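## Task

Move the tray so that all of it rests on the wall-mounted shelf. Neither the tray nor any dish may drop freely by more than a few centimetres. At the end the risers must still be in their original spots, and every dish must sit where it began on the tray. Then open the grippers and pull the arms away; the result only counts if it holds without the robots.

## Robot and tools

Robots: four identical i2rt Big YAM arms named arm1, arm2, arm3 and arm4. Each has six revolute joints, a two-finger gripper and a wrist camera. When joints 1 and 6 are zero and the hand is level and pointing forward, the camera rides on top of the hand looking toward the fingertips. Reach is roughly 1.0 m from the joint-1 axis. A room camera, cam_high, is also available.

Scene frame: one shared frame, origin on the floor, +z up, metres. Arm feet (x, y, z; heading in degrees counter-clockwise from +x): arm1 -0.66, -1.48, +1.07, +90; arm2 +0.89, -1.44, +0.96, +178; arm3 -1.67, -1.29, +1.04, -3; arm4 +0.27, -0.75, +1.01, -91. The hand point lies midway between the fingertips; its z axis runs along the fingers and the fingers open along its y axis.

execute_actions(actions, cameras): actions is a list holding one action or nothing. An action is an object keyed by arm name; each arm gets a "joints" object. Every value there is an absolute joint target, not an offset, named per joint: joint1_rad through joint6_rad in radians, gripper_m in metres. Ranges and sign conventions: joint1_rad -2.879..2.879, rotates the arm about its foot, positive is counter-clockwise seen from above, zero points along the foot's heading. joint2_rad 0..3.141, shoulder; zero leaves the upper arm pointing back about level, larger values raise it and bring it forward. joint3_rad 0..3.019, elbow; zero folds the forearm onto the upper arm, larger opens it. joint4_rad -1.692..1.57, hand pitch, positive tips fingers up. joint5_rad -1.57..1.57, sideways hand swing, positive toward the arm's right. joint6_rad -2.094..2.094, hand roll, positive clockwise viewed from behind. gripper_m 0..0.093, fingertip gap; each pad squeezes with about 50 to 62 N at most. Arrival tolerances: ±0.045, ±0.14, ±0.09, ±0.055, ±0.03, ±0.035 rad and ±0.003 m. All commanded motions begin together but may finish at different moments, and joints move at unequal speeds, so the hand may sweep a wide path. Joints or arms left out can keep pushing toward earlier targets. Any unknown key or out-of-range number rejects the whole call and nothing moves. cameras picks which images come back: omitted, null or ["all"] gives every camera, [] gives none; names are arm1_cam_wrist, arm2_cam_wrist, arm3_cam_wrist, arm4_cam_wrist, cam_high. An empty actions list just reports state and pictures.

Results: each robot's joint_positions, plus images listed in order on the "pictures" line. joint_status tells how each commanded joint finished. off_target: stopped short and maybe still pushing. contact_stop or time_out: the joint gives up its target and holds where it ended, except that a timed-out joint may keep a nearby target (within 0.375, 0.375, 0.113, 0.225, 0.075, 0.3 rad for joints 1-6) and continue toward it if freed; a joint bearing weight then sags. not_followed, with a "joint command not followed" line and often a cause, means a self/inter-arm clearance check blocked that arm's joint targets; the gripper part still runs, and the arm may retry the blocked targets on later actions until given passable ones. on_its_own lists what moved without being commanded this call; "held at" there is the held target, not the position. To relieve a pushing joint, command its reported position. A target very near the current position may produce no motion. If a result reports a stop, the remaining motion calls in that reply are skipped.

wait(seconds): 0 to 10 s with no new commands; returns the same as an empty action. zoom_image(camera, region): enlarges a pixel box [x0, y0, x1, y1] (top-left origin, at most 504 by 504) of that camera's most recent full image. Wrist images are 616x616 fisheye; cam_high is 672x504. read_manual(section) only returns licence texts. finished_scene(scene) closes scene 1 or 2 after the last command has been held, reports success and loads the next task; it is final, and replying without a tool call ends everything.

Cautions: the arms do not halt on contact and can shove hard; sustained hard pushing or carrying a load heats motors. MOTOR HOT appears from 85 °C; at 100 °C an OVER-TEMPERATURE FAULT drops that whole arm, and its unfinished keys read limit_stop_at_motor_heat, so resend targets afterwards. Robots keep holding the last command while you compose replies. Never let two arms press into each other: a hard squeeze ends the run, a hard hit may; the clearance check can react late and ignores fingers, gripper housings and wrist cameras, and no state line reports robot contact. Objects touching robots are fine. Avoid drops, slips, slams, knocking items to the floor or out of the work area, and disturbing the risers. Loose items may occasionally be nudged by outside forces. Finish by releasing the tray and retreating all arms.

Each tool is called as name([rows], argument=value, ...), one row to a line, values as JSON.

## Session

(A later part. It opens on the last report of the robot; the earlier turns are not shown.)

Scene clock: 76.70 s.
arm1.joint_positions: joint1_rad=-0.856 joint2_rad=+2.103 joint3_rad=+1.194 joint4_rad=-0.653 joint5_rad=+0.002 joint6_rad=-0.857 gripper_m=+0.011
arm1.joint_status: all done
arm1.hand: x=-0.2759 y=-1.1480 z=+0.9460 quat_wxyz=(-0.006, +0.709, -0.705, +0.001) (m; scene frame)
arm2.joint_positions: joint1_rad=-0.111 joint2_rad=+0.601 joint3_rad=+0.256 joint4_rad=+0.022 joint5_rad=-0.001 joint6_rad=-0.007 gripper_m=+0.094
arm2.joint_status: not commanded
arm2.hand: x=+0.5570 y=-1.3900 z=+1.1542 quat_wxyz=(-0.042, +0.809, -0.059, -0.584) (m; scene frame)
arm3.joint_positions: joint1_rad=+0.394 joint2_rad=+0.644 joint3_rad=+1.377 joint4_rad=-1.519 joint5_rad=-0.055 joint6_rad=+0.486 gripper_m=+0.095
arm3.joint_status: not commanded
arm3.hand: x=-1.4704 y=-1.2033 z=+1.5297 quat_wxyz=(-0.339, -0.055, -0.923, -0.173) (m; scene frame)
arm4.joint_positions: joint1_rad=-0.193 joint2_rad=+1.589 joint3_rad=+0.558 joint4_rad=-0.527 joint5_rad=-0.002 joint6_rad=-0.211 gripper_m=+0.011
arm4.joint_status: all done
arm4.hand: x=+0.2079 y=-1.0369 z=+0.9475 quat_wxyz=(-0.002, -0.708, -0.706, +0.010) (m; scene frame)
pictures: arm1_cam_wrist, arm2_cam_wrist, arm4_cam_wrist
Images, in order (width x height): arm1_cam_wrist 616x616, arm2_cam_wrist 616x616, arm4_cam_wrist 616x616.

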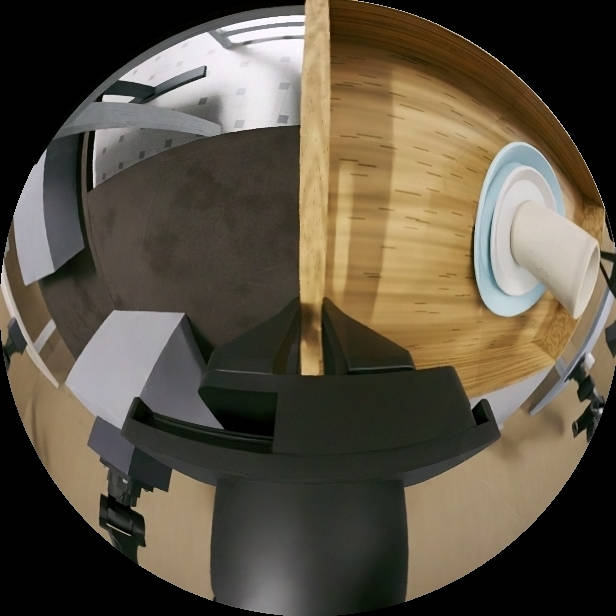

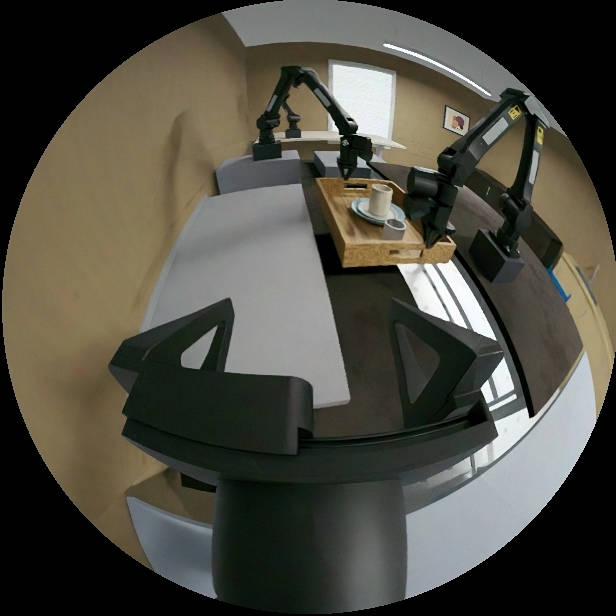

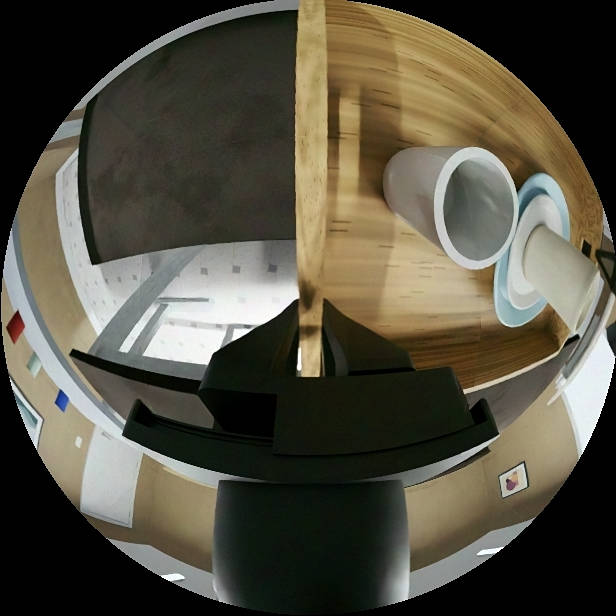

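execute_actions([
  {"arm1":{"joints":{"joint2_rad":1.935,"joint3_rad":1.222,"joint4_rad":-0.767}},"arm4":{"joints":{"joint2_rad":1.39,"joint3_rad":0.637,"joint4_rad":-0.731}}},
], cameras=[])

execute_actions([
  {"arm1":{"joints":{"joint2_rad":1.862,"joint3_rad":1.243,"joint4_rad":-0.857}},"arm4":{"joints":{"joint2_rad":1.29,"joint3_rad":0.69,"joint4_rad":-0.879}}},
], cameras=[])

execute_actions([
  {"arm1":{"joints":{"joint1_rad":-0.995,"joint2_rad":1.77,"joint3_rad":1.07,"joint4_rad":-0.775,"joint6_rad":-1.0}},"arm4":{"joints":{"joint1_rad":-0.15,"joint2_rad":1.5,"joint3_rad":0.9,"joint4_rad":-0.885,"joint6_rad":-0.165}}},
], cameras=["arm2_cam_wrist","arm4_cam_wrist"])

Scene clock: 87.07 s.
arm1.joint_positions: joint1_rad=-0.856 joint2_rad=+2.000 joint3_rad=+1.194 joint4_rad=-0.744 joint5_rad=+0.004 joint6_rad=-0.860 gripper_m=+0.011
arm1.joint_status: all done
arm1.hand: x=-0.2747 y=-1.1474 z=+0.9961 quat_wxyz=(-0.012, +0.710, -0.704, +0.003) (m; scene frame)
arm2.joint_positions: joint1_rad=-0.111 joint2_rad=+0.601 joint3_rad=+0.256 joint4_rad=+0.022 joint5_rad=-0.001 joint6_rad=-0.007 gripper_m=+0.094
arm2.joint_status: not commanded
arm2.hand: x=+0.5570 y=-1.3900 z=+1.1542 quat_wxyz=(-0.042, +0.809, -0.059, -0.584) (m; scene frame)
arm3.joint_positions: joint1_rad=+0.394 joint2_rad=+0.644 joint3_rad=+1.377 joint4_rad=-1.519 joint5_rad=-0.055 joint6_rad=+0.486 gripper_m=+0.095
arm3.joint_status: not commanded
arm3.hand: x=-1.4704 y=-1.2033 z=+1.5297 quat_wxyz=(-0.339, -0.055, -0.923, -0.173) (m; scene frame)
arm4.joint_positions: joint1_rad=-0.194 joint2_rad=+1.436 joint3_rad=+0.579 joint4_rad=-0.712 joint5_rad=+0.008 joint6_rad=-0.218 gripper_m=+0.011
arm4.joint_status: all done
arm4.hand: x=+0.2079 y=-1.0292 z=+0.9934 quat_wxyz=(+0.005, -0.706, -0.708, +0.008) (m; scene frame)
pictures: none
No camera images: the call's "cameras" was empty. Leave "cameras" out to get every camera's image.

Scene clock: 87.97 s.
arm1.joint_positions: joint1_rad=-0.857 joint2_rad=+1.928 joint3_rad=+1.199 joint4_rad=-0.819 joint5_rad=+0.006 joint6_rad=-0.862 gripper_m=+0.011
arm1.joint_status: all done
arm1.hand: x=-0.2763 y=-1.1499 z=+1.0319 quat_wxyz=(-0.012, +0.710, -0.704, +0.004) (m; scene frame)
arm2.joint_positions: joint1_rad=-0.111 joint2_rad=+0.601 joint3_rad=+0.256 joint4_rad=+0.022 joint5_rad=-0.001 joint6_rad=-0.007 gripper_m=+0.094
arm2.joint_status: not commanded
arm2.hand: x=+0.5570 y=-1.3900 z=+1.1542 quat_wxyz=(-0.042, +0.809, -0.059, -0.584) (m; scene frame)
arm3.joint_positions: joint1_rad=+0.394 joint2_rad=+0.644 joint3_rad=+1.377 joint4_rad=-1.519 joint5_rad=-0.055 joint6_rad=+0.486 gripper_m=+0.095
arm3.joint_status: not commanded
arm3.hand: x=-1.4704 y=-1.2033 z=+1.5297 quat_wxyz=(-0.339, -0.055, -0.923, -0.173) (m; scene frame)
arm4.joint_positions: joint1_rad=-0.196 joint2_rad=+1.341 joint3_rad=+0.626 joint4_rad=-0.855 joint5_rad=+0.011 joint6_rad=-0.222 gripper_m=+0.011
arm4.joint_status: all done
arm4.hand: x=+0.2067 y=-1.0301 z=+1.0314 quat_wxyz=(+0.007, -0.705, -0.709, +0.008) (m; scene frame)
pictures: none
No camera images: the call's "cameras" was empty. Leave "cameras" out to get every camera's image.

Scene clock: 89.03 s.
arm1.joint_positions: joint1_rad=-1.004 joint2_rad=+1.849 joint3_rad=+1.038 joint4_rad=-0.765 joint5_rad=-0.001 joint6_rad=-1.009 gripper_m=+0.011
arm1.joint_status: all done
arm1.hand: x=-0.2788 y=-1.2387 z=+1.0239 quat_wxyz=(+0.001, +0.710, -0.704, -0.001) (m; scene frame)
arm2.joint_positions: joint1_rad=-0.111 joint2_rad=+0.601 joint3_rad=+0.256 joint4_rad=+0.022 joint5_rad=-0.001 joint6_rad=-0.007 gripper_m=+0.094
arm2.joint_status: not commanded
arm2.hand: x=+0.5570 y=-1.3900 z=+1.1542 quat_wxyz=(-0.042, +0.809, -0.059, -0.584) (m; scene frame)
arm3.joint_positions: joint1_rad=+0.394 joint2_rad=+0.644 joint3_rad=+1.377 joint4_rad=-1.519 joint5_rad=-0.055 joint6_rad=+0.486 gripper_m=+0.095
arm3.joint_status: not commanded
arm3.hand: x=-1.4704 y=-1.2033 z=+1.5297 quat_wxyz=(-0.339, -0.055, -0.923, -0.173) (m; scene frame)
arm4.joint_positions: joint1_rad=-0.161 joint2_rad=+1.539 joint3_rad=+0.849 joint4_rad=-0.872 joint5_rad=-0.001 joint6_rad=-0.193 gripper_m=+0.011
arm4.joint_status: all done
arm4.hand: x=+0.2035 y=-1.1153 z=+1.0354 quat_wxyz=(-0.001, -0.703, -0.711, +0.008) (m; scene frame)
pictures: arm2_cam_wrist, arm4_cam_wrist
Images, in order (width x height): arm2_cam_wrist 616x616, arm4_cam_wrist 616x616.

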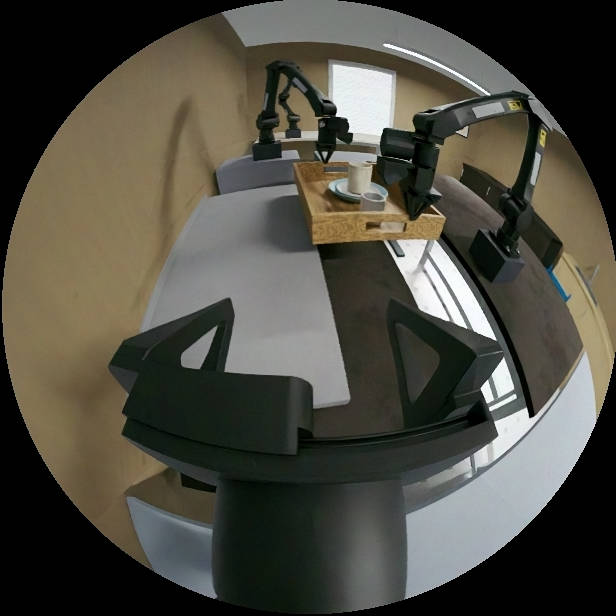

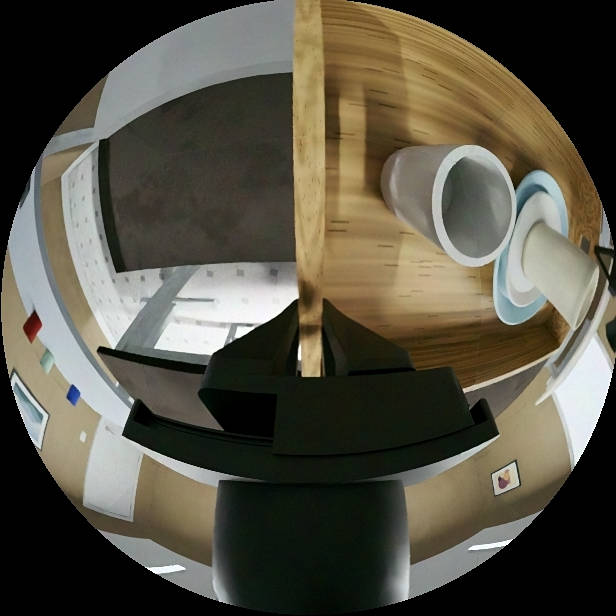

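execute_actions([
  {"arm1":{"joints":{"joint1_rad":-1.14,"joint2_rad":1.69,"joint3_rad":0.965,"joint4_rad":-0.74,"joint6_rad":-1.15}},"arm4":{"joints":{"joint1_rad":-0.115,"joint2_rad":1.67,"joint3_rad":1.135,"joint4_rad":-0.945,"joint6_rad":-0.135}}},
], cameras=[])

execute_actions([
  {"arm1":{"joints":{"joint1_rad":-1.327,"joint2_rad":1.645,"joint3_rad":0.89,"joint4_rad":-0.714,"joint6_rad":-1.34}},"arm4":{"joints":{"joint1_rad":-0.095,"joint2_rad":1.835,"joint3_rad":1.4,"joint4_rad":-1.03,"joint6_rad":-0.115}}},
], cameras=["arm4_cam_wrist"])

execute_actions([
  {"arm1":{"joints":{"joint1_rad":-1.532,"joint2_rad":1.63,"joint3_rad":0.86,"joint4_rad":-0.705,"joint6_rad":-1.545}},"arm4":{"joints":{"joint1_rad":-0.08,"joint2_rad":2.0,"joint3_rad":1.7,"joint4_rad":-1.145,"joint6_rad":-0.1}}},
], cameras=["arm1_cam_wrist","arm2_cam_wrist","arm4_cam_wrist"])

Scene clock: 96.43 s.
arm1.joint_positions: joint1_rad=-1.146 joint2_rad=+1.766 joint3_rad=+0.928 joint4_rad=-0.732 joint5_rad=+0.000 joint6_rad=-1.146 gripper_m=+0.011
arm1.joint_status: all done
arm1.hand: x=-0.2799 y=-1.3099 z=+1.0294 quat_wxyz=(-0.002, +0.709, -0.706, +0.000) (m; scene frame)
arm2.joint_positions: joint1_rad=-0.111 joint2_rad=+0.601 joint3_rad=+0.256 joint4_rad=+0.022 joint5_rad=-0.001 joint6_rad=-0.007 gripper_m=+0.094
arm2.joint_status: not commanded
arm2.hand: x=+0.5570 y=-1.3900 z=+1.1542 quat_wxyz=(-0.042, +0.809, -0.059, -0.584) (m; scene frame)
arm3.joint_positions: joint1_rad=+0.394 joint2_rad=+0.644 joint3_rad=+1.377 joint4_rad=-1.519 joint5_rad=-0.055 joint6_rad=+0.486 gripper_m=+0.095
arm3.joint_status: not commanded
arm3.hand: x=-1.4704 y=-1.2033 z=+1.5297 quat_wxyz=(-0.339, -0.055, -0.923, -0.173) (m; scene frame)
arm4.joint_positions: joint1_rad=-0.125 joint2_rad=+1.717 joint3_rad=+1.077 joint4_rad=-0.933 joint5_rad=+0.003 joint6_rad=-0.150 gripper_m=+0.011
arm4.joint_status: all done
arm4.hand: x=+0.2048 y=-1.1924 z=+1.0352 quat_wxyz=(+0.004, -0.706, -0.708, +0.005) (m; scene frame)
pictures: none
No camera images: the call's "cameras" was empty. Leave "cameras" out to get every camera's image.

Scene clock: 97.57 s.
arm1.joint_positions: joint1_rad=-1.333 joint2_rad=+1.721 joint3_rad=+0.854 joint4_rad=-0.706 joint5_rad=+0.000 joint6_rad=-1.336 gripper_m=+0.011
arm1.joint_status: all done
arm1.hand: x=-0.2790 y=-1.3895 z=+1.0280 quat_wxyz=(-0.001, +0.709, -0.705, -0.001) (m; scene frame)
arm2.joint_positions: joint1_rad=-0.111 joint2_rad=+0.601 joint3_rad=+0.256 joint4_rad=+0.022 joint5_rad=-0.001 joint6_rad=-0.007 gripper_m=+0.094
arm2.joint_status: not commanded
arm2.hand: x=+0.5570 y=-1.3900 z=+1.1542 quat_wxyz=(-0.042, +0.809, -0.059, -0.584) (m; scene frame)
arm3.joint_positions: joint1_rad=+0.394 joint2_rad=+0.644 joint3_rad=+1.377 joint4_rad=-1.519 joint5_rad=-0.055 joint6_rad=+0.486 gripper_m=+0.095
arm3.joint_status: not commanded
arm3.hand: x=-1.4704 y=-1.2033 z=+1.5297 quat_wxyz=(-0.339, -0.055, -0.923, -0.173) (m; scene frame)
arm4.joint_positions: joint1_rad=-0.101 joint2_rad=+1.896 joint3_rad=+1.333 joint4_rad=-1.017 joint5_rad=+0.004 joint6_rad=-0.128 gripper_m=+0.011
arm4.joint_status: all done
arm4.hand: x=+0.2063 y=-1.2709 z=+1.0319 quat_wxyz=(+0.007, -0.705, -0.709, +0.002) (m; scene frame)
pictures: arm4_cam_wrist
Images, in order (width x height): arm4_cam_wrist 616x616.

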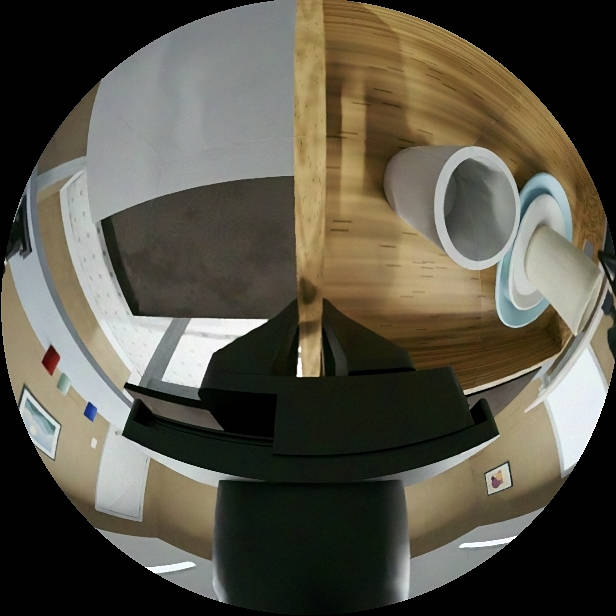

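Scene clock: 98.77 s.
arm1.joint_positions: joint1_rad=-1.536 joint2_rad=+1.707 joint3_rad=+0.828 joint4_rad=-0.701 joint5_rad=-0.001 joint6_rad=-1.542 gripper_m=+0.011
arm1.joint_status: all done
arm1.hand: x=-0.2780 y=-1.4687 z=+1.0267 quat_wxyz=(+0.001, +0.710, -0.704, -0.003) (m; scene frame)
arm2.joint_positions: joint1_rad=-0.111 joint2_rad=+0.601 joint3_rad=+0.256 joint4_rad=+0.022 joint5_rad=-0.001 joint6_rad=-0.007 gripper_m=+0.094
arm2.joint_status: not commanded
arm2.hand: x=+0.5570 y=-1.3900 z=+1.1542 quat_wxyz=(-0.042, +0.809, -0.059, -0.584) (m; scene frame)
arm3.joint_positions: joint1_rad=+0.394 joint2_rad=+0.644 joint3_rad=+1.377 joint4_rad=-1.519 joint5_rad=-0.055 joint6_rad=+0.486 gripper_m=+0.095
arm3.joint_status: not commanded
arm3.hand: x=-1.4704 y=-1.2033 z=+1.5297 quat_wxyz=(-0.339, -0.055, -0.923, -0.173) (m; scene frame)
arm4.joint_positions: joint1_rad=-0.084 joint2_rad=+2.074 joint3_rad=+1.622 joint4_rad=-1.133 joint5_rad=+0.003 joint6_rad=-0.114 gripper_m=+0.011
arm4.joint_status: all done
arm4.hand: x=+0.2072 y=-1.3480 z=+1.0313 quat_wxyz=(+0.007, -0.704, -0.710, +0.000) (m; scene frame)
pictures: arm1_cam_wrist, arm2_cam_wrist, arm4_cam_wrist
Images, in order (width x height): arm1_cam_wrist 616x616, arm2_cam_wrist 616x616, arm4_cam_wrist 616x616.

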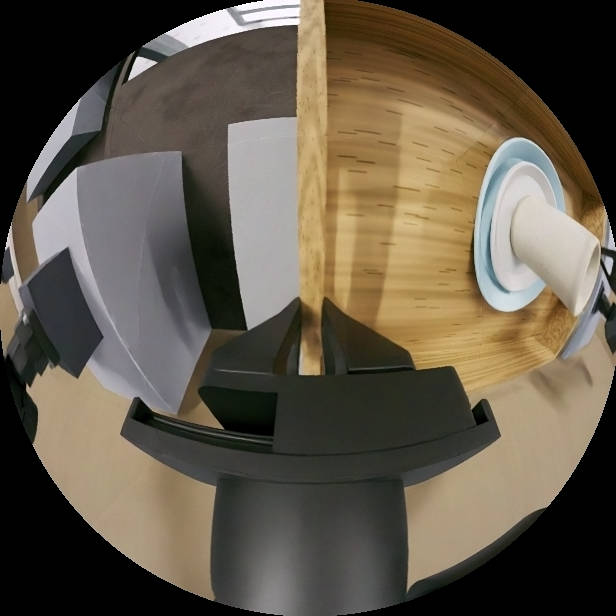

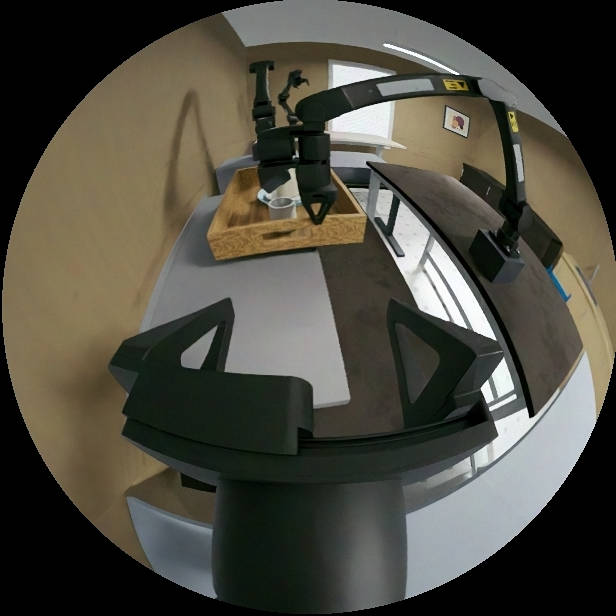

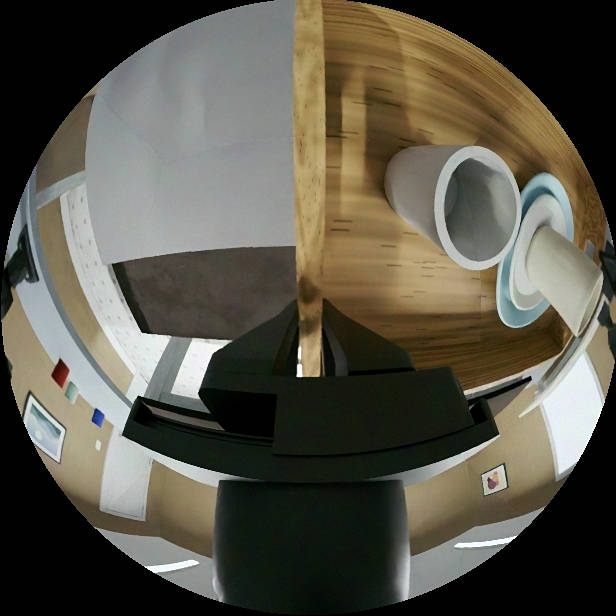

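execute_actions([
  {"arm1":{"joints":{"joint1_rad":-1.74,"joint2_rad":1.635,"joint3_rad":0.88,"joint4_rad":-0.713,"joint6_rad":-1.752}},"arm4":{"joints":{"joint1_rad":-0.07,"joint2_rad":2.205,"joint3_rad":2.1,"joint4_rad":-1.305,"joint6_rad":-0.088}}},
], cameras=[])

execute_actions([
  {"arm1":{"joints":{"joint1_rad":-1.805,"joint2_rad":1.73,"joint3_rad":0.88,"joint4_rad":-0.625,"joint6_rad":-1.814}},"arm4":{"joints":{"joint1_rad":-0.067,"joint2_rad":2.32,"joint3_rad":2.24,"joint4_rad":-1.32,"joint6_rad":-0.085}}},
], cameras=["arm1_cam_wrist","arm2_cam_wrist","arm4_cam_wrist"])

Scene clock: 106.13 s.
arm1.joint_positions: joint1_rad=-1.741 joint2_rad=+1.706 joint3_rad=+0.828 joint4_rad=-0.707 joint5_rad=+0.000 joint6_rad=-1.747 gripper_m=+0.011
arm1.joint_status: all done
arm1.hand: x=-0.2844 y=-1.5466 z=+1.0268 quat_wxyz=(+0.002, +0.710, -0.704, -0.006) (m; scene frame)
arm2.joint_positions: joint1_rad=-0.111 joint2_rad=+0.601 joint3_rad=+0.256 joint4_rad=+0.022 joint5_rad=-0.001 joint6_rad=-0.007 gripper_m=+0.094
arm2.joint_status: not commanded
arm2.hand: x=+0.5570 y=-1.3900 z=+1.1542 quat_wxyz=(-0.042, +0.809, -0.059, -0.584) (m; scene frame)
arm3.joint_positions: joint1_rad=+0.394 joint2_rad=+0.644 joint3_rad=+1.377 joint4_rad=-1.519 joint5_rad=-0.055 joint6_rad=+0.486 gripper_m=+0.095
arm3.joint_status: not commanded
arm3.hand: x=-1.4704 y=-1.2033 z=+1.5297 quat_wxyz=(-0.339, -0.055, -0.923, -0.173) (m; scene frame)
arm4.joint_positions: joint1_rad=-0.077 joint2_rad=+2.289 joint3_rad=+2.003 joint4_rad=-1.293 joint5_rad=+0.005 joint6_rad=-0.099 gripper_m=+0.011
arm4.joint_status: joint3_rad time_out (moved +0.381 of +0.478); the others done
arm4.on_its_own: joint3_rad reads +2.003 and still pushes toward +2.100 since a time_out
arm4.hand: x=+0.2029 y=-1.4306 z=+1.0322 quat_wxyz=(+0.006, -0.707, -0.708, +0.003) (m; scene frame)
pictures: none
No camera images: the call's "cameras" was empty. Leave "cameras" out to get every camera's image.

not run: a stop came earlier in this reply.

execute_actions([
  {"arm1":{"joints":{"joint1_rad":-1.805,"joint2_rad":1.735,"joint3_rad":0.9,"joint4_rad":-0.625,"joint6_rad":-1.814}},"arm4":{"joints":{"joint1_rad":-0.067,"joint2_rad":2.32,"joint3_rad":2.24,"joint4_rad":-1.31,"joint6_rad":-0.085}}},
], cameras=["arm1_cam_wrist","arm2_cam_wrist","arm4_cam_wrist"])

Scene clock: 110.73 s.
arm1.joint_positions: joint1_rad=-1.803 joint2_rad=+1.782 joint3_rad=+0.835 joint4_rad=-0.630 joint5_rad=+0.002 joint6_rad=-1.804 gripper_m=+0.011
arm1.joint_status: all done
arm1.hand: x=-0.2811 y=-1.5718 z=+1.0005 quat_wxyz=(+0.001, +0.709, -0.705, -0.002) (m; scene frame)
arm2.joint_positions: joint1_rad=-0.111 joint2_rad=+0.601 joint3_rad=+0.256 joint4_rad=+0.022 joint5_rad=-0.001 joint6_rad=-0.007 gripper_m=+0.094
arm2.joint_status: not commanded
arm2.hand: x=+0.5570 y=-1.3900 z=+1.1542 quat_wxyz=(-0.042, +0.809, -0.059, -0.584) (m; scene frame)
arm3.joint_positions: joint1_rad=+0.394 joint2_rad=+0.644 joint3_rad=+1.377 joint4_rad=-1.519 joint5_rad=-0.055 joint6_rad=+0.486 gripper_m=+0.095
arm3.joint_status: not commanded
arm3.hand: x=-1.4704 y=-1.2033 z=+1.5297 quat_wxyz=(-0.339, -0.055, -0.923, -0.173) (m; scene frame)
arm4.joint_positions: joint1_rad=-0.069 joint2_rad=+2.406 joint3_rad=+2.133 joint4_rad=-1.305 joint5_rad=+0.004 joint6_rad=-0.090 gripper_m=+0.011
arm4.joint_status: joint3_rad time_out (moved +0.130 of +0.237); the others done
arm4.on_its_own: joint3_rad reads +2.133 and still pushes toward +2.240 since a time_out
arm4.hand: x=+0.2058 y=-1.4586 z=+1.0001 quat_wxyz=(+0.006, -0.707, -0.707, +0.003) (m; scene frame)
pictures: arm1_cam_wrist, arm2_cam_wrist, arm4_cam_wrist
Images, in order (width x height): arm1_cam_wrist 616x616, arm2_cam_wrist 616x616, arm4_cam_wrist 616x616.

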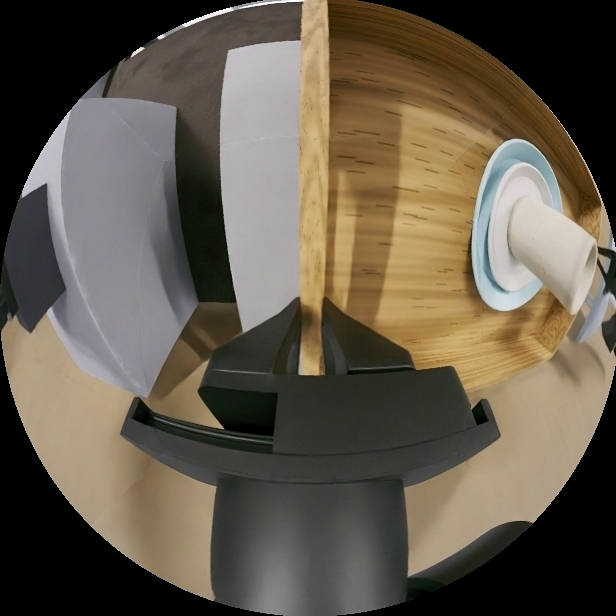

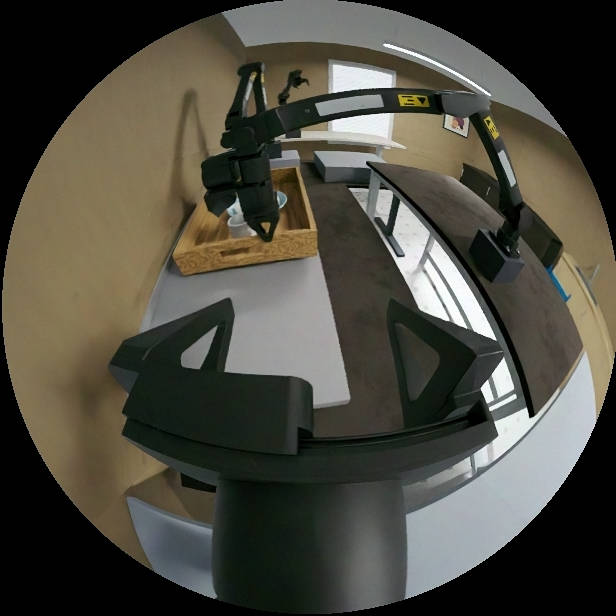

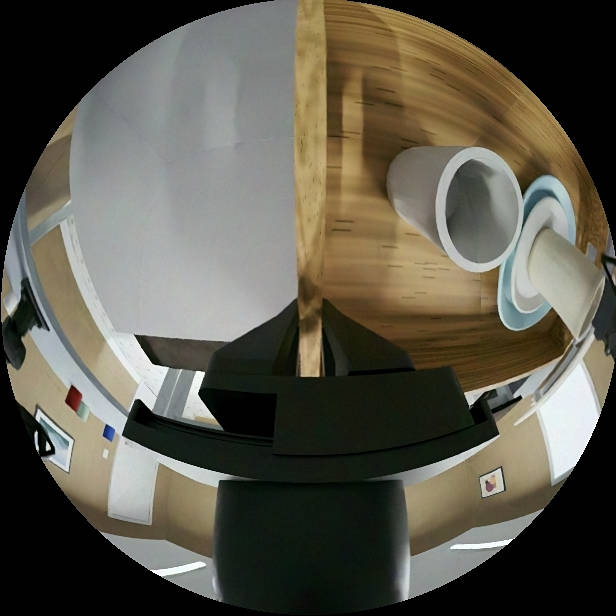

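execute_actions([
  {"arm1":{"joints":{"joint1_rad":-1.875,"joint2_rad":1.81,"joint3_rad":0.92,"joint4_rad":-0.566,"joint6_rad":-1.885}},"arm4":{"joints":{"joint2_rad":2.435,"joint3_rad":2.41,"joint4_rad":-1.345}}},
], cameras=["arm1_cam_wrist","arm2_cam_wrist"])

Scene clock: 115.93 s.
arm1.joint_positions: joint1_rad=-1.874 joint2_rad=+1.857 joint3_rad=+0.855 joint4_rad=-0.575 joint5_rad=+0.006 joint6_rad=-1.876 gripper_m=+0.011
arm1.joint_status: all done
arm1.hand: x=-0.2799 y=-1.6018 z=+0.9768 quat_wxyz=(+0.002, +0.709, -0.705, -0.001) (m; scene frame)
arm2.joint_positions: joint1_rad=-0.111 joint2_rad=+0.601 joint3_rad=+0.256 joint4_rad=+0.022 joint5_rad=-0.001 joint6_rad=-0.007 gripper_m=+0.094
arm2.joint_status: not commanded
arm2.hand: x=+0.5570 y=-1.3900 z=+1.1542 quat_wxyz=(-0.042, +0.809, -0.059, -0.584) (m; scene frame)
arm3.joint_positions: joint1_rad=+0.394 joint2_rad=+0.644 joint3_rad=+1.377 joint4_rad=-1.519 joint5_rad=-0.055 joint6_rad=+0.486 gripper_m=+0.095
arm3.joint_status: not commanded
arm3.hand: x=-1.4704 y=-1.2033 z=+1.5297 quat_wxyz=(-0.339, -0.055, -0.923, -0.173) (m; scene frame)
arm4.joint_positions: joint1_rad=-0.065 joint2_rad=+2.521 joint3_rad=+2.296 joint4_rad=-1.340 joint5_rad=+0.000 joint6_rad=-0.089 gripper_m=+0.011
arm4.joint_status: joint3_rad time_out (moved +0.163 of +0.277); the others done
arm4.on_its_own: joint3_rad reads +2.296 and still pushes toward +2.409 since a time_out
arm4.hand: x=+0.2069 y=-1.4877 z=+0.9790 quat_wxyz=(+0.000, -0.706, -0.708, +0.006) (m; scene frame)
pictures: arm1_cam_wrist, arm2_cam_wrist
Images, in order (width x height): arm1_cam_wrist 616x616, arm2_cam_wrist 616x616.

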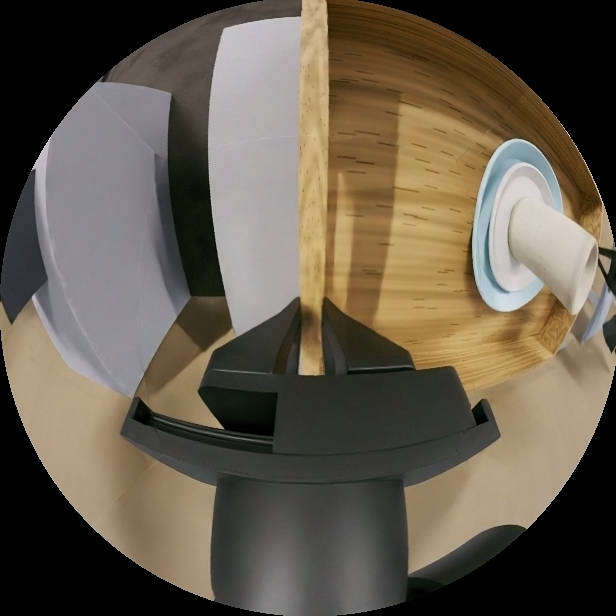

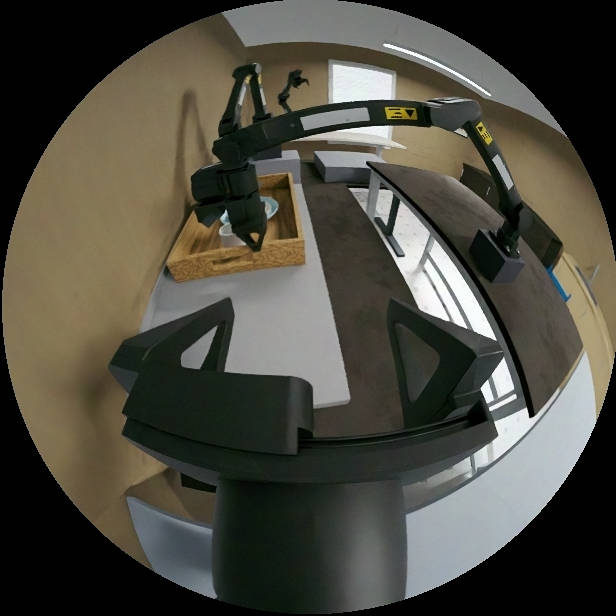

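Lowering the tray onto the shelf.

execute_actions([
  {"arm1":{"joints":{"joint2_rad":1.87,"joint3_rad":0.9,"joint4_rad":-0.51}},"arm4":{"joints":{"joint2_rad":2.46,"joint3_rad":2.37,"joint4_rad":-1.305}}},
], cameras=["arm2_cam_wrist"])

Scene clock: 119.17 s.
arm1.joint_positions: joint1_rad=-1.874 joint2_rad=+1.893 joint3_rad=+0.855 joint4_rad=-0.535 joint5_rad=+0.006 joint6_rad=-1.876 gripper_m=+0.011
arm1.joint_status: all done
arm1.hand: x=-0.2785 y=-1.6023 z=+0.9632 quat_wxyz=(+0.002, +0.709, -0.705, +0.001) (m; scene frame)
arm2.joint_positions: joint1_rad=-0.111 joint2_rad=+0.601 joint3_rad=+0.256 joint4_rad=+0.022 joint5_rad=-0.001 joint6_rad=-0.007 gripper_m=+0.094
arm2.joint_status: not commanded
arm2.hand: x=+0.5570 y=-1.3900 z=+1.1542 quat_wxyz=(-0.042, +0.809, -0.059, -0.584) (m; scene frame)
arm3.joint_positions: joint1_rad=+0.394 joint2_rad=+0.644 joint3_rad=+1.377 joint4_rad=-1.519 joint5_rad=-0.055 joint6_rad=+0.486 gripper_m=+0.095
arm3.joint_status: not commanded
arm3.hand: x=-1.4704 y=-1.2033 z=+1.5297 quat_wxyz=(-0.339, -0.055, -0.923, -0.173) (m; scene frame)
arm4.joint_positions: joint1_rad=-0.062 joint2_rad=+2.526 joint3_rad=+2.296 joint4_rad=-1.329 joint5_rad=-0.007 joint6_rad=-0.086 gripper_m=+0.011
arm4.joint_status: all done
arm4.hand: x=+0.2095 y=-1.4902 z=+0.9759 quat_wxyz=(-0.005, -0.706, -0.708, +0.007) (m; scene frame)
pictures: arm2_cam_wrist
Images, in order (width x height): arm2_cam_wrist 616x616.

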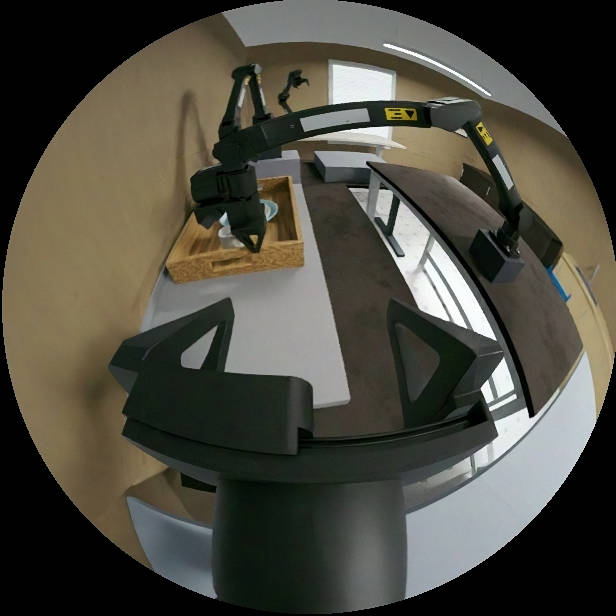

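execute_actions([
  {"arm1":{"joints":{"joint2_rad":1.905,"joint3_rad":0.86,"joint4_rad":-0.53}},"arm4":{"joints":{"joint2_rad":2.535,"joint3_rad":2.31,"joint4_rad":-1.325}}},
], cameras=[])

execute_actions([
  {"arm1":{"joints":{"gripper_m":0.045}},"arm4":{"joints":{"gripper_m":0.045}}},
], cameras=[])

execute_actions([
  {"arm1":{"joints":{"joint2_rad":1.7,"joint3_rad":0.87,"joint4_rad":-0.73}},"arm4":{"joints":{"joint2_rad":2.4,"joint4_rad":-1.46}}},
], cameras=["arm2_cam_wrist"])

Scene clock: 127.37 s.
arm1.joint_positions: joint1_rad=-1.874 joint2_rad=+1.893 joint3_rad=+0.854 joint4_rad=-0.535 joint5_rad=+0.006 joint6_rad=-1.876 gripper_m=+0.011
arm1.joint_status: all done
arm1.hand: x=-0.2789 y=-1.6022 z=+0.9630 quat_wxyz=(+0.002, +0.709, -0.705, +0.000) (m; scene frame)
arm2.joint_positions: joint1_rad=-0.111 joint2_rad=+0.601 joint3_rad=+0.256 joint4_rad=+0.022 joint5_rad=-0.001 joint6_rad=-0.007 gripper_m=+0.094
arm2.joint_status: not commanded
arm2.hand: x=+0.5570 y=-1.3900 z=+1.1542 quat_wxyz=(-0.042, +0.809, -0.059, -0.584) (m; scene frame)
arm3.joint_positions: joint1_rad=+0.394 joint2_rad=+0.644 joint3_rad=+1.377 joint4_rad=-1.519 joint5_rad=-0.055 joint6_rad=+0.486 gripper_m=+0.095
arm3.joint_status: not commanded
arm3.hand: x=-1.4704 y=-1.2033 z=+1.5297 quat_wxyz=(-0.339, -0.055, -0.923, -0.173) (m; scene frame)
arm4.joint_positions: joint1_rad=-0.062 joint2_rad=+2.529 joint3_rad=+2.295 joint4_rad=-1.329 joint5_rad=-0.007 joint6_rad=-0.086 gripper_m=+0.011
arm4.joint_status: all done
arm4.hand: x=+0.2095 y=-1.4890 z=+0.9729 quat_wxyz=(-0.003, -0.706, -0.708, +0.005) (m; scene frame)
pictures: none
No camera images: the call's "cameras" was empty. Leave "cameras" out to get every camera's image.

Scene clock: 128.27 s.
arm1.joint_positions: joint1_rad=-1.874 joint2_rad=+1.893 joint3_rad=+0.854 joint4_rad=-0.535 joint5_rad=+0.004 joint6_rad=-1.876 gripper_m=+0.045
arm1.joint_status: all done
arm1.hand: x=-0.2788 y=-1.6018 z=+0.9630 quat_wxyz=(+0.001, +0.709, -0.705, +0.000) (m; scene frame)
arm2.joint_positions: joint1_rad=-0.111 joint2_rad=+0.601 joint3_rad=+0.256 joint4_rad=+0.022 joint5_rad=-0.001 joint6_rad=-0.007 gripper_m=+0.094
arm2.joint_status: not commanded
arm2.hand: x=+0.5570 y=-1.3900 z=+1.1542 quat_wxyz=(-0.042, +0.809, -0.059, -0.584) (m; scene frame)
arm3.joint_positions: joint1_rad=+0.394 joint2_rad=+0.644 joint3_rad=+1.377 joint4_rad=-1.519 joint5_rad=-0.055 joint6_rad=+0.486 gripper_m=+0.095
arm3.joint_status: not commanded
arm3.hand: x=-1.4704 y=-1.2033 z=+1.5297 quat_wxyz=(-0.339, -0.055, -0.923, -0.173) (m; scene frame)
arm4.joint_positions: joint1_rad=-0.063 joint2_rad=+2.529 joint3_rad=+2.295 joint4_rad=-1.329 joint5_rad=-0.002 joint6_rad=-0.086 gripper_m=+0.045
arm4.joint_status: all done
arm4.hand: x=+0.2085 y=-1.4889 z=+0.9729 quat_wxyz=(-0.001, -0.707, -0.708, +0.007) (m; scene frame)
pictures: none
No camera images: the call's "cameras" was empty. Leave "cameras" out to get every camera's image.

Scene clock: 129.87 s.
arm1.joint_positions: joint1_rad=-1.874 joint2_rad=+1.680 joint3_rad=+0.854 joint4_rad=-0.719 joint5_rad=+0.004 joint6_rad=-1.876 gripper_m=+0.045
arm1.joint_status: all done
arm1.hand: x=-0.2821 y=-1.6009 z=+1.0428 quat_wxyz=(-0.006, +0.709, -0.705, +0.012) (m; scene frame)
arm2.joint_positions: joint1_rad=-0.111 joint2_rad=+0.601 joint3_rad=+0.256 joint4_rad=+0.022 joint5_rad=-0.001 joint6_rad=-0.007 gripper_m=+0.094
arm2.joint_status: not commanded
arm2.hand: x=+0.5570 y=-1.3900 z=+1.1542 quat_wxyz=(-0.042, +0.809, -0.059, -0.584) (m; scene frame)
arm3.joint_positions: joint1_rad=+0.394 joint2_rad=+0.644 joint3_rad=+1.377 joint4_rad=-1.519 joint5_rad=-0.055 joint6_rad=+0.486 gripper_m=+0.095
arm3.joint_status: not commanded
arm3.hand: x=-1.4704 y=-1.2033 z=+1.5297 quat_wxyz=(-0.339, -0.055, -0.923, -0.173) (m; scene frame)
arm4.joint_positions: joint1_rad=-0.063 joint2_rad=+2.408 joint3_rad=+2.295 joint4_rad=-1.448 joint5_rad=-0.002 joint6_rad=-0.086 gripper_m=+0.045
arm4.joint_status: all done
arm4.hand: x=+0.2104 y=-1.4751 z=+1.0595 quat_wxyz=(-0.002, -0.707, -0.708, +0.008) (m; scene frame)
pictures: arm2_cam_wrist
Images, in order (width x height): arm2_cam_wrist 616x616.

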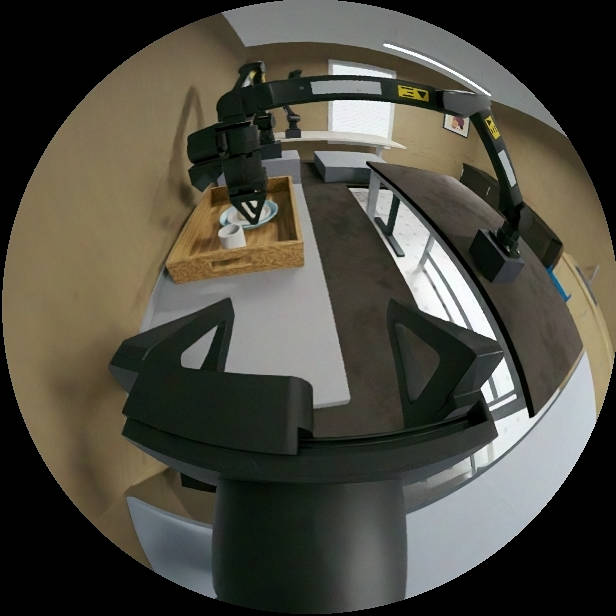

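execute_actions([
  {"arm1":{"joints":{"joint1_rad":-1.5,"joint2_rad":0.8,"joint4_rad":-1.3}},"arm4":{"joints":{"joint2_rad":1.4,"joint3_rad":2.0}}},
], cameras=["arm1_cam_wrist","arm2_cam_wrist","cam_high"])

Scene clock: 133.73 s.
arm1.joint_positions: joint1_rad=-1.506 joint2_rad=+0.798 joint3_rad=+0.854 joint4_rad=-1.289 joint5_rad=+0.001 joint6_rad=-1.876 gripper_m=+0.045
arm1.joint_status: all done
arm1.hand: x=-0.3923 y=-1.4657 z=+1.3084 quat_wxyz=(-0.105, +0.814, -0.555, +0.133) (m; scene frame)
arm2.joint_positions: joint1_rad=-0.111 joint2_rad=+0.601 joint3_rad=+0.256 joint4_rad=+0.022 joint5_rad=-0.001 joint6_rad=-0.007 gripper_m=+0.094
arm2.joint_status: not commanded
arm2.hand: x=+0.5570 y=-1.3900 z=+1.1542 quat_wxyz=(-0.042, +0.809, -0.059, -0.584) (m; scene frame)
arm3.joint_positions: joint1_rad=+0.394 joint2_rad=+0.644 joint3_rad=+1.377 joint4_rad=-1.519 joint5_rad=-0.055 joint6_rad=+0.486 gripper_m=+0.095
arm3.joint_status: not commanded
arm3.hand: x=-1.4704 y=-1.2033 z=+1.5297 quat_wxyz=(-0.339, -0.055, -0.923, -0.173) (m; scene frame)
arm4.joint_positions: joint1_rad=-0.063 joint2_rad=+1.402 joint3_rad=+1.989 joint4_rad=-1.451 joint5_rad=-0.002 joint6_rad=-0.086 gripper_m=+0.045
arm4.joint_status: all done
arm4.hand: x=+0.2341 y=-1.2464 z=+1.5531 quat_wxyz=(-0.222, -0.661, -0.665, +0.268) (m; scene frame)
pictures: arm1_cam_wrist, arm2_cam_wrist, cam_high
Images, in order (width x height): arm1_cam_wrist 616x616, arm2_cam_wrist 616x616, cam_high 672x504.

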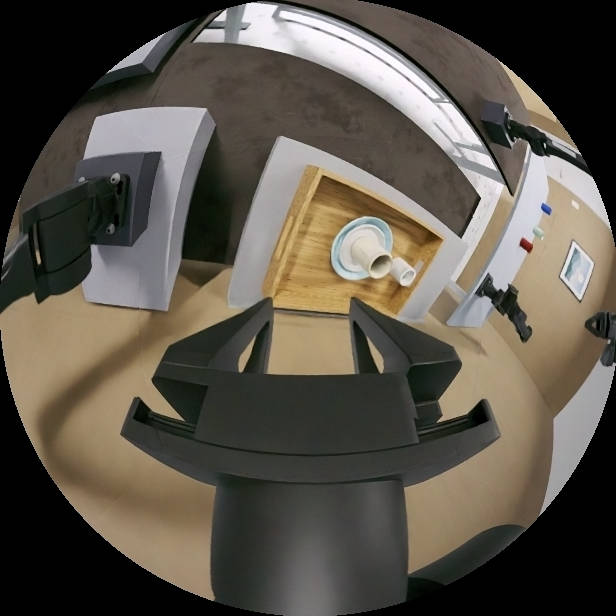

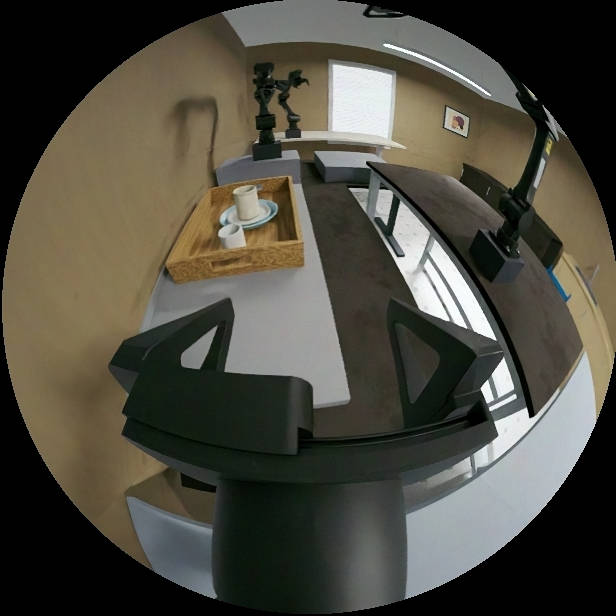

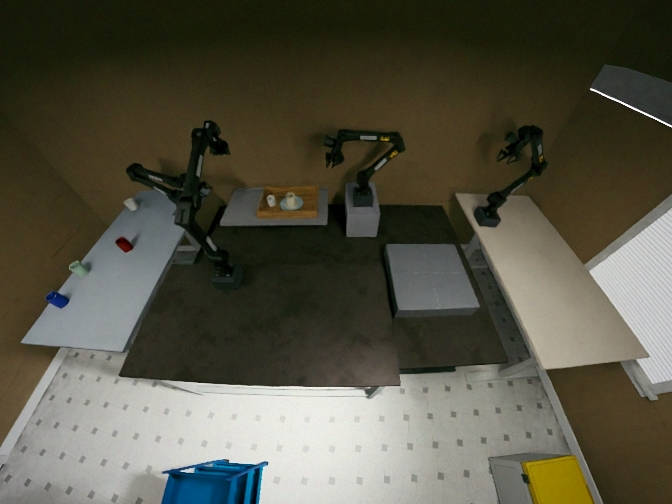

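finished_scene(scene=1)

The scene is finished: the task was done.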